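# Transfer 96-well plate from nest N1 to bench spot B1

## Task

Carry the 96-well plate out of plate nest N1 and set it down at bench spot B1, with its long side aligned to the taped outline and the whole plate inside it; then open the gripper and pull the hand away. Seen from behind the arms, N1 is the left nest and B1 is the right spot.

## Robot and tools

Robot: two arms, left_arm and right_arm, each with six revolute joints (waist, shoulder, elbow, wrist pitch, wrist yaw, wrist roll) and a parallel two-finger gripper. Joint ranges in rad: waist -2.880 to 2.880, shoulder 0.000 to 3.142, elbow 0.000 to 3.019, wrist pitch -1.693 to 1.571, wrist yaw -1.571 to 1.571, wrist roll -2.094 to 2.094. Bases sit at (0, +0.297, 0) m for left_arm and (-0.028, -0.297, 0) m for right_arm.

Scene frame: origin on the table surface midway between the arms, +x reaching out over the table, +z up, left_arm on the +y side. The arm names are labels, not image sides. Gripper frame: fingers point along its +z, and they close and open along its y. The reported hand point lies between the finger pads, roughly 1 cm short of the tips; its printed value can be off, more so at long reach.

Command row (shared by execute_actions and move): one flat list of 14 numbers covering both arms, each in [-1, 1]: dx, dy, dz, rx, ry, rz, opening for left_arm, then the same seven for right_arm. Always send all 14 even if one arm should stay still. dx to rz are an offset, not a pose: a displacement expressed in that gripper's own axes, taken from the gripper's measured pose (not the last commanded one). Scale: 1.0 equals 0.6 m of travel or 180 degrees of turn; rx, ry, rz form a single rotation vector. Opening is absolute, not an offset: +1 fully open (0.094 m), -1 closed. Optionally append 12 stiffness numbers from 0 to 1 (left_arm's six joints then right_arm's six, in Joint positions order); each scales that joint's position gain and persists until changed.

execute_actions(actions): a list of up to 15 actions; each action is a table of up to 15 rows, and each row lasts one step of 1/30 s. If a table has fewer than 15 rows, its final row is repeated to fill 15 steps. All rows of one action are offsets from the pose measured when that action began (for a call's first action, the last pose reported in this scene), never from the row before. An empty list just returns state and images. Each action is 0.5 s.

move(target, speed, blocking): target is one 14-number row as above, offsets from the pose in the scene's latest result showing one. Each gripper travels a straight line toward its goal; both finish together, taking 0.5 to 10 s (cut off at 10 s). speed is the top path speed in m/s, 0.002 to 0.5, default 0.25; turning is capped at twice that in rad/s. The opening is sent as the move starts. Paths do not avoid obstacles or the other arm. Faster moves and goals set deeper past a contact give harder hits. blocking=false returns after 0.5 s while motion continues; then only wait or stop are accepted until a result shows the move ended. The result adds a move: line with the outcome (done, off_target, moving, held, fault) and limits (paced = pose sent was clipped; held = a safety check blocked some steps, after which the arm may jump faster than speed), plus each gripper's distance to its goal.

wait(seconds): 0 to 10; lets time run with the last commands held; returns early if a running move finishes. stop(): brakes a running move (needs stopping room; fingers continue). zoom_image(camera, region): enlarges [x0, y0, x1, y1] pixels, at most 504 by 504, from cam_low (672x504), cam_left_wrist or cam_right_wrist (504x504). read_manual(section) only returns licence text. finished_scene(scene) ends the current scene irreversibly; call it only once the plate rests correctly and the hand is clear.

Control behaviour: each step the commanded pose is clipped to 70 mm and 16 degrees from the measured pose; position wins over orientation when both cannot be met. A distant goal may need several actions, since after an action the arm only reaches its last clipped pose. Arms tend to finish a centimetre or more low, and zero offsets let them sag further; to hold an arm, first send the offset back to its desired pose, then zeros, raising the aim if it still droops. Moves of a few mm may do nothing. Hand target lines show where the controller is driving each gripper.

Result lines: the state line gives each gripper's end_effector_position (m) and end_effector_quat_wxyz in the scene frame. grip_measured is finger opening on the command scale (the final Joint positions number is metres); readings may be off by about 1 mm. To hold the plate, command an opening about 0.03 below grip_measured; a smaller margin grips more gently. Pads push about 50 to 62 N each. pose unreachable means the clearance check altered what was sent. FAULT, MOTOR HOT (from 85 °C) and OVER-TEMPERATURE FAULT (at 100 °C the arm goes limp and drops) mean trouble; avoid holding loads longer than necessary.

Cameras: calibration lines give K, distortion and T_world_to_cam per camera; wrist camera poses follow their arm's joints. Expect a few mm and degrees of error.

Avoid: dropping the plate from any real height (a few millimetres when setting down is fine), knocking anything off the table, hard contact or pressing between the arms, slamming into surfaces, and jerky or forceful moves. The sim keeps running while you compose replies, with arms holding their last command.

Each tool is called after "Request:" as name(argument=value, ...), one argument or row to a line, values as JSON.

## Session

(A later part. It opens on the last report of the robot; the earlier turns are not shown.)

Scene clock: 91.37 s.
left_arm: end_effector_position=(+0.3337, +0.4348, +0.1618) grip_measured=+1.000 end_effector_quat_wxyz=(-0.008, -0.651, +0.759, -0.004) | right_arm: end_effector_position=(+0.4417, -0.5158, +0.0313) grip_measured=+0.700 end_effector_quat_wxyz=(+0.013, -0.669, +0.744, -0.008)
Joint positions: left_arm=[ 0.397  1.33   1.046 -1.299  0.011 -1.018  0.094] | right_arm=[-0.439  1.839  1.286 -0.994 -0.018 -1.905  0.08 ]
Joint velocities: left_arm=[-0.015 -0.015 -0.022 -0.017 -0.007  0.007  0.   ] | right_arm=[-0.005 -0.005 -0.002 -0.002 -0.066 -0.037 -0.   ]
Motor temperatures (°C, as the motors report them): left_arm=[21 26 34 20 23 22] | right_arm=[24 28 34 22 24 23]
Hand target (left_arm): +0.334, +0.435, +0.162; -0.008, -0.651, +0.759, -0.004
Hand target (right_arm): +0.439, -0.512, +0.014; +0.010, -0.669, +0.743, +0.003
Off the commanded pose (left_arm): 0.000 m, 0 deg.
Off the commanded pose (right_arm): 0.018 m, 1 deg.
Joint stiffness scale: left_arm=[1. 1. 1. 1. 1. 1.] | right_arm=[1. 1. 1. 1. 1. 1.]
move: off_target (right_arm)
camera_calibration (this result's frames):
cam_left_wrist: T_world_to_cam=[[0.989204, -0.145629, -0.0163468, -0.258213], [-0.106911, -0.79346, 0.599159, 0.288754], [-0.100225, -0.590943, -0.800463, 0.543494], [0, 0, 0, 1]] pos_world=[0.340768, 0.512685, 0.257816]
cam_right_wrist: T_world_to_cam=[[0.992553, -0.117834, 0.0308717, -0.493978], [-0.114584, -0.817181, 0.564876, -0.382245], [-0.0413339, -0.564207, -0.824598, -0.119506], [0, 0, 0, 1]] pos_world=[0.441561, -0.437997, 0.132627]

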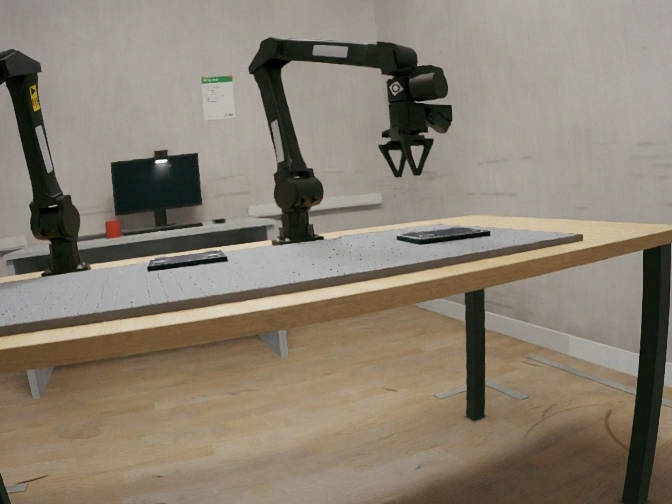

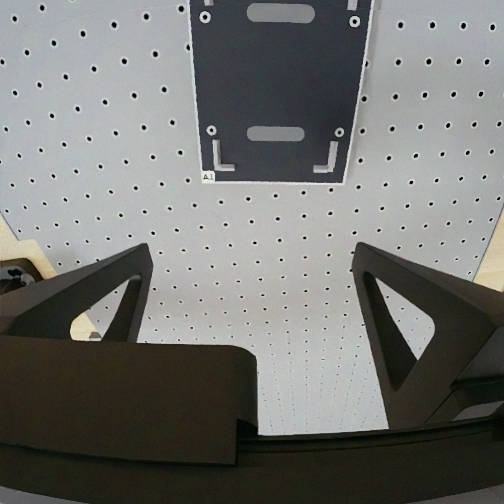

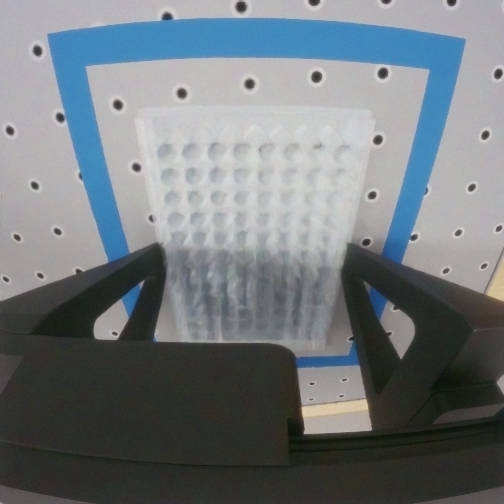

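Request:
move(
  target=[0,0,0,0,0,0,1,0,0,0,0,0,0,1],
)

Request:
move(
  target=[0,0,0,0,0,0,1,0,-0.06,-0.3,0.01,0,0,1],
  speed=0.2,
)

Scene clock: 94.13 s.
left_arm: end_effector_position=(+0.3337, +0.4348, +0.1618) grip_measured=+1.000 end_effector_quat_wxyz=(-0.008, -0.651, +0.759, -0.004) | right_arm: end_effector_position=(+0.4417, -0.5158, +0.0313) grip_measured=+0.999 end_effector_quat_wxyz=(+0.013, -0.669, +0.744, -0.008)
Joint positions: left_arm=[ 0.397  1.33   1.046 -1.299  0.011 -1.018  0.094] | right_arm=[-0.439  1.839  1.286 -0.994 -0.018 -1.905  0.094]
Joint velocities: left_arm=[-0.005 -0.005 -0.007 -0.002  0.022  0.051  0.   ] | right_arm=[-0.005 -0.015 -0.007 -0.002 -0.051  0.007 -0.   ]
Motor temperatures (°C, as the motors report them): left_arm=[21 26 34 20 23 22] | right_arm=[24 28 33 22 24 23]
Hand target (left_arm): +0.334, +0.435, +0.162; -0.008, -0.651, +0.759, -0.004
Hand target (right_arm): +0.442, -0.516, +0.031; +0.013, -0.669, +0.744, -0.008
Off the commanded pose (left_arm): 0.000 m, 0 deg.
Off the commanded pose (right_arm): 0.000 m, 0 deg.
Joint stiffness scale: left_arm=[1. 1. 1. 1. 1. 1.] | right_arm=[1. 1. 1. 1. 1. 1.]
move: done
camera_calibration (this result's frames):
cam_left_wrist: T_world_to_cam=[[0.989204, -0.145629, -0.0163468, -0.258213], [-0.106911, -0.79346, 0.599159, 0.288754], [-0.100225, -0.590943, -0.800463, 0.543494], [0, 0, 0, 1]] pos_world=[0.340768, 0.512685, 0.257816]
cam_right_wrist: T_world_to_cam=[[0.992553, -0.117834, 0.0308717, -0.493978], [-0.114584, -0.817181, 0.564876, -0.382245], [-0.0413339, -0.564207, -0.824598, -0.119506], [0, 0, 0, 1]] pos_world=[0.441561, -0.437997, 0.132627]

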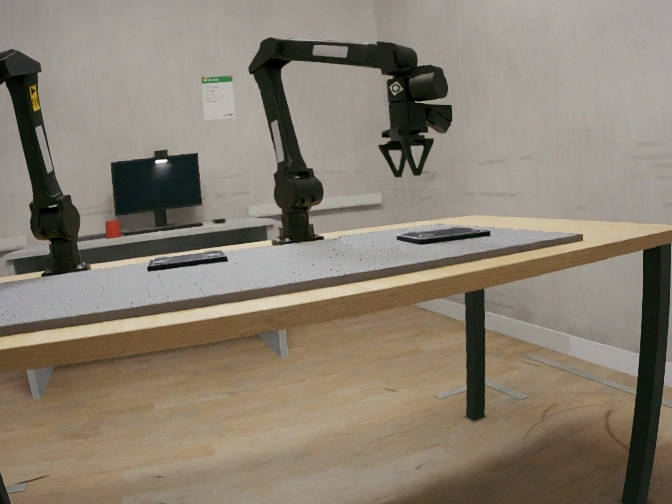

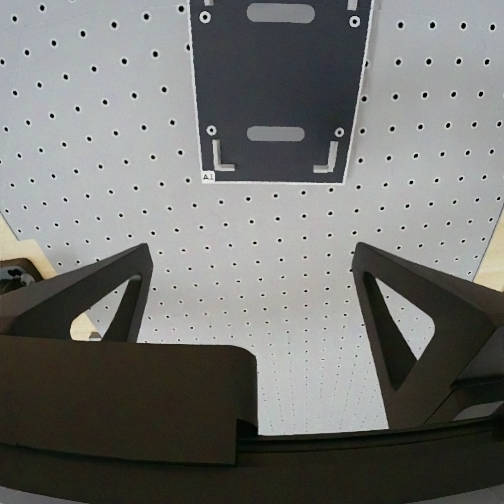

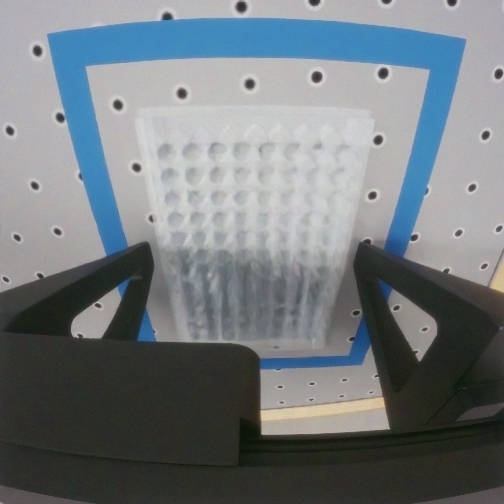

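Scene clock: 95.47 s.
left_arm: end_effector_position=(+0.3337, +0.4348, +0.1618) grip_measured=+1.000 end_effector_quat_wxyz=(-0.008, -0.651, +0.759, -0.004) | right_arm: end_effector_position=(+0.4621, -0.5241, +0.1998) grip_measured=+1.000 end_effector_quat_wxyz=(+0.018, -0.669, +0.743, -0.011)
Joint positions: left_arm=[ 0.397  1.33   1.046 -1.299  0.011 -1.018  0.094] | right_arm=[-0.439  1.741  1.618 -1.413 -0.025 -1.905  0.094]
Joint velocities: left_arm=[ 0.005 -0.005 -0.007 -0.007  0.022 -0.051  0.   ] | right_arm=[-0.005 -0.015 -0.007  0.002  0.007 -0.007 -0.   ]
Motor temperatures (°C, as the motors report them): left_arm=[21 26 34 20 23 22] | right_arm=[24 28 34 22 24 23]
Hand target (left_arm): +0.334, +0.435, +0.162; -0.008, -0.651, +0.759, -0.004
Hand target (right_arm): +0.472, -0.523, +0.212; +0.024, -0.668, +0.743, -0.020
Off the commanded pose (left_arm): 0.000 m, 0 deg.
Off the commanded pose (right_arm): 0.016 m, 1 deg.
Joint stiffness scale: left_arm=[1. 1. 1. 1. 1. 1.] | right_arm=[1. 1. 1. 1. 1. 1.]
move: off_target (right_arm)
camera_calibration (this result's frames):
cam_left_wrist: T_world_to_cam=[[0.989204, -0.145629, -0.0163468, -0.258213], [-0.106911, -0.79346, 0.599159, 0.288754], [-0.100225, -0.590943, -0.800463, 0.543494], [0, 0, 0, 1]] pos_world=[0.340768, 0.512685, 0.257816]
cam_right_wrist: T_world_to_cam=[[0.992096, -0.117687, 0.0435316, -0.522614], [-0.121705, -0.818043, 0.562134, -0.478444], [-0.0305449, -0.562989, -0.8259, 0.0114322], [0, 0, 0, 1]] pos_world=[0.460604, -0.446456, 0.301141]

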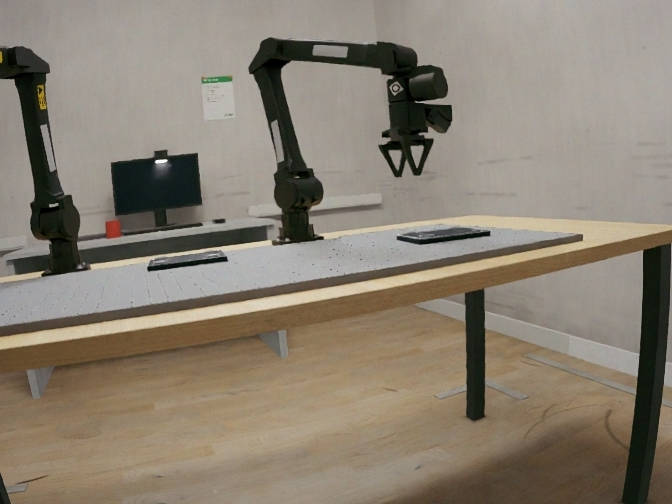

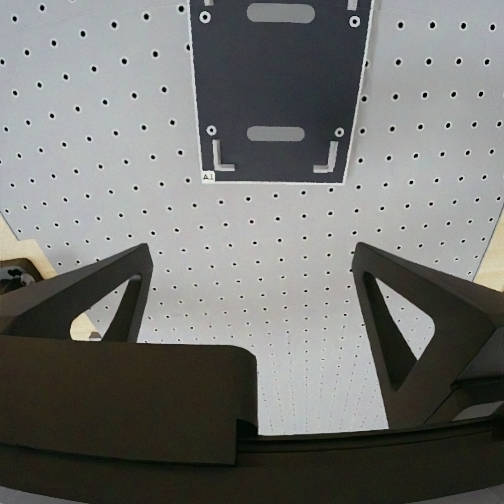

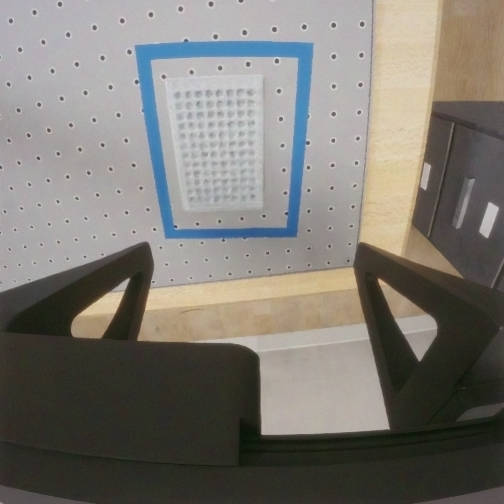

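Request:
finished_scene(
  scene=2,
)

The scene is finished: the task was done.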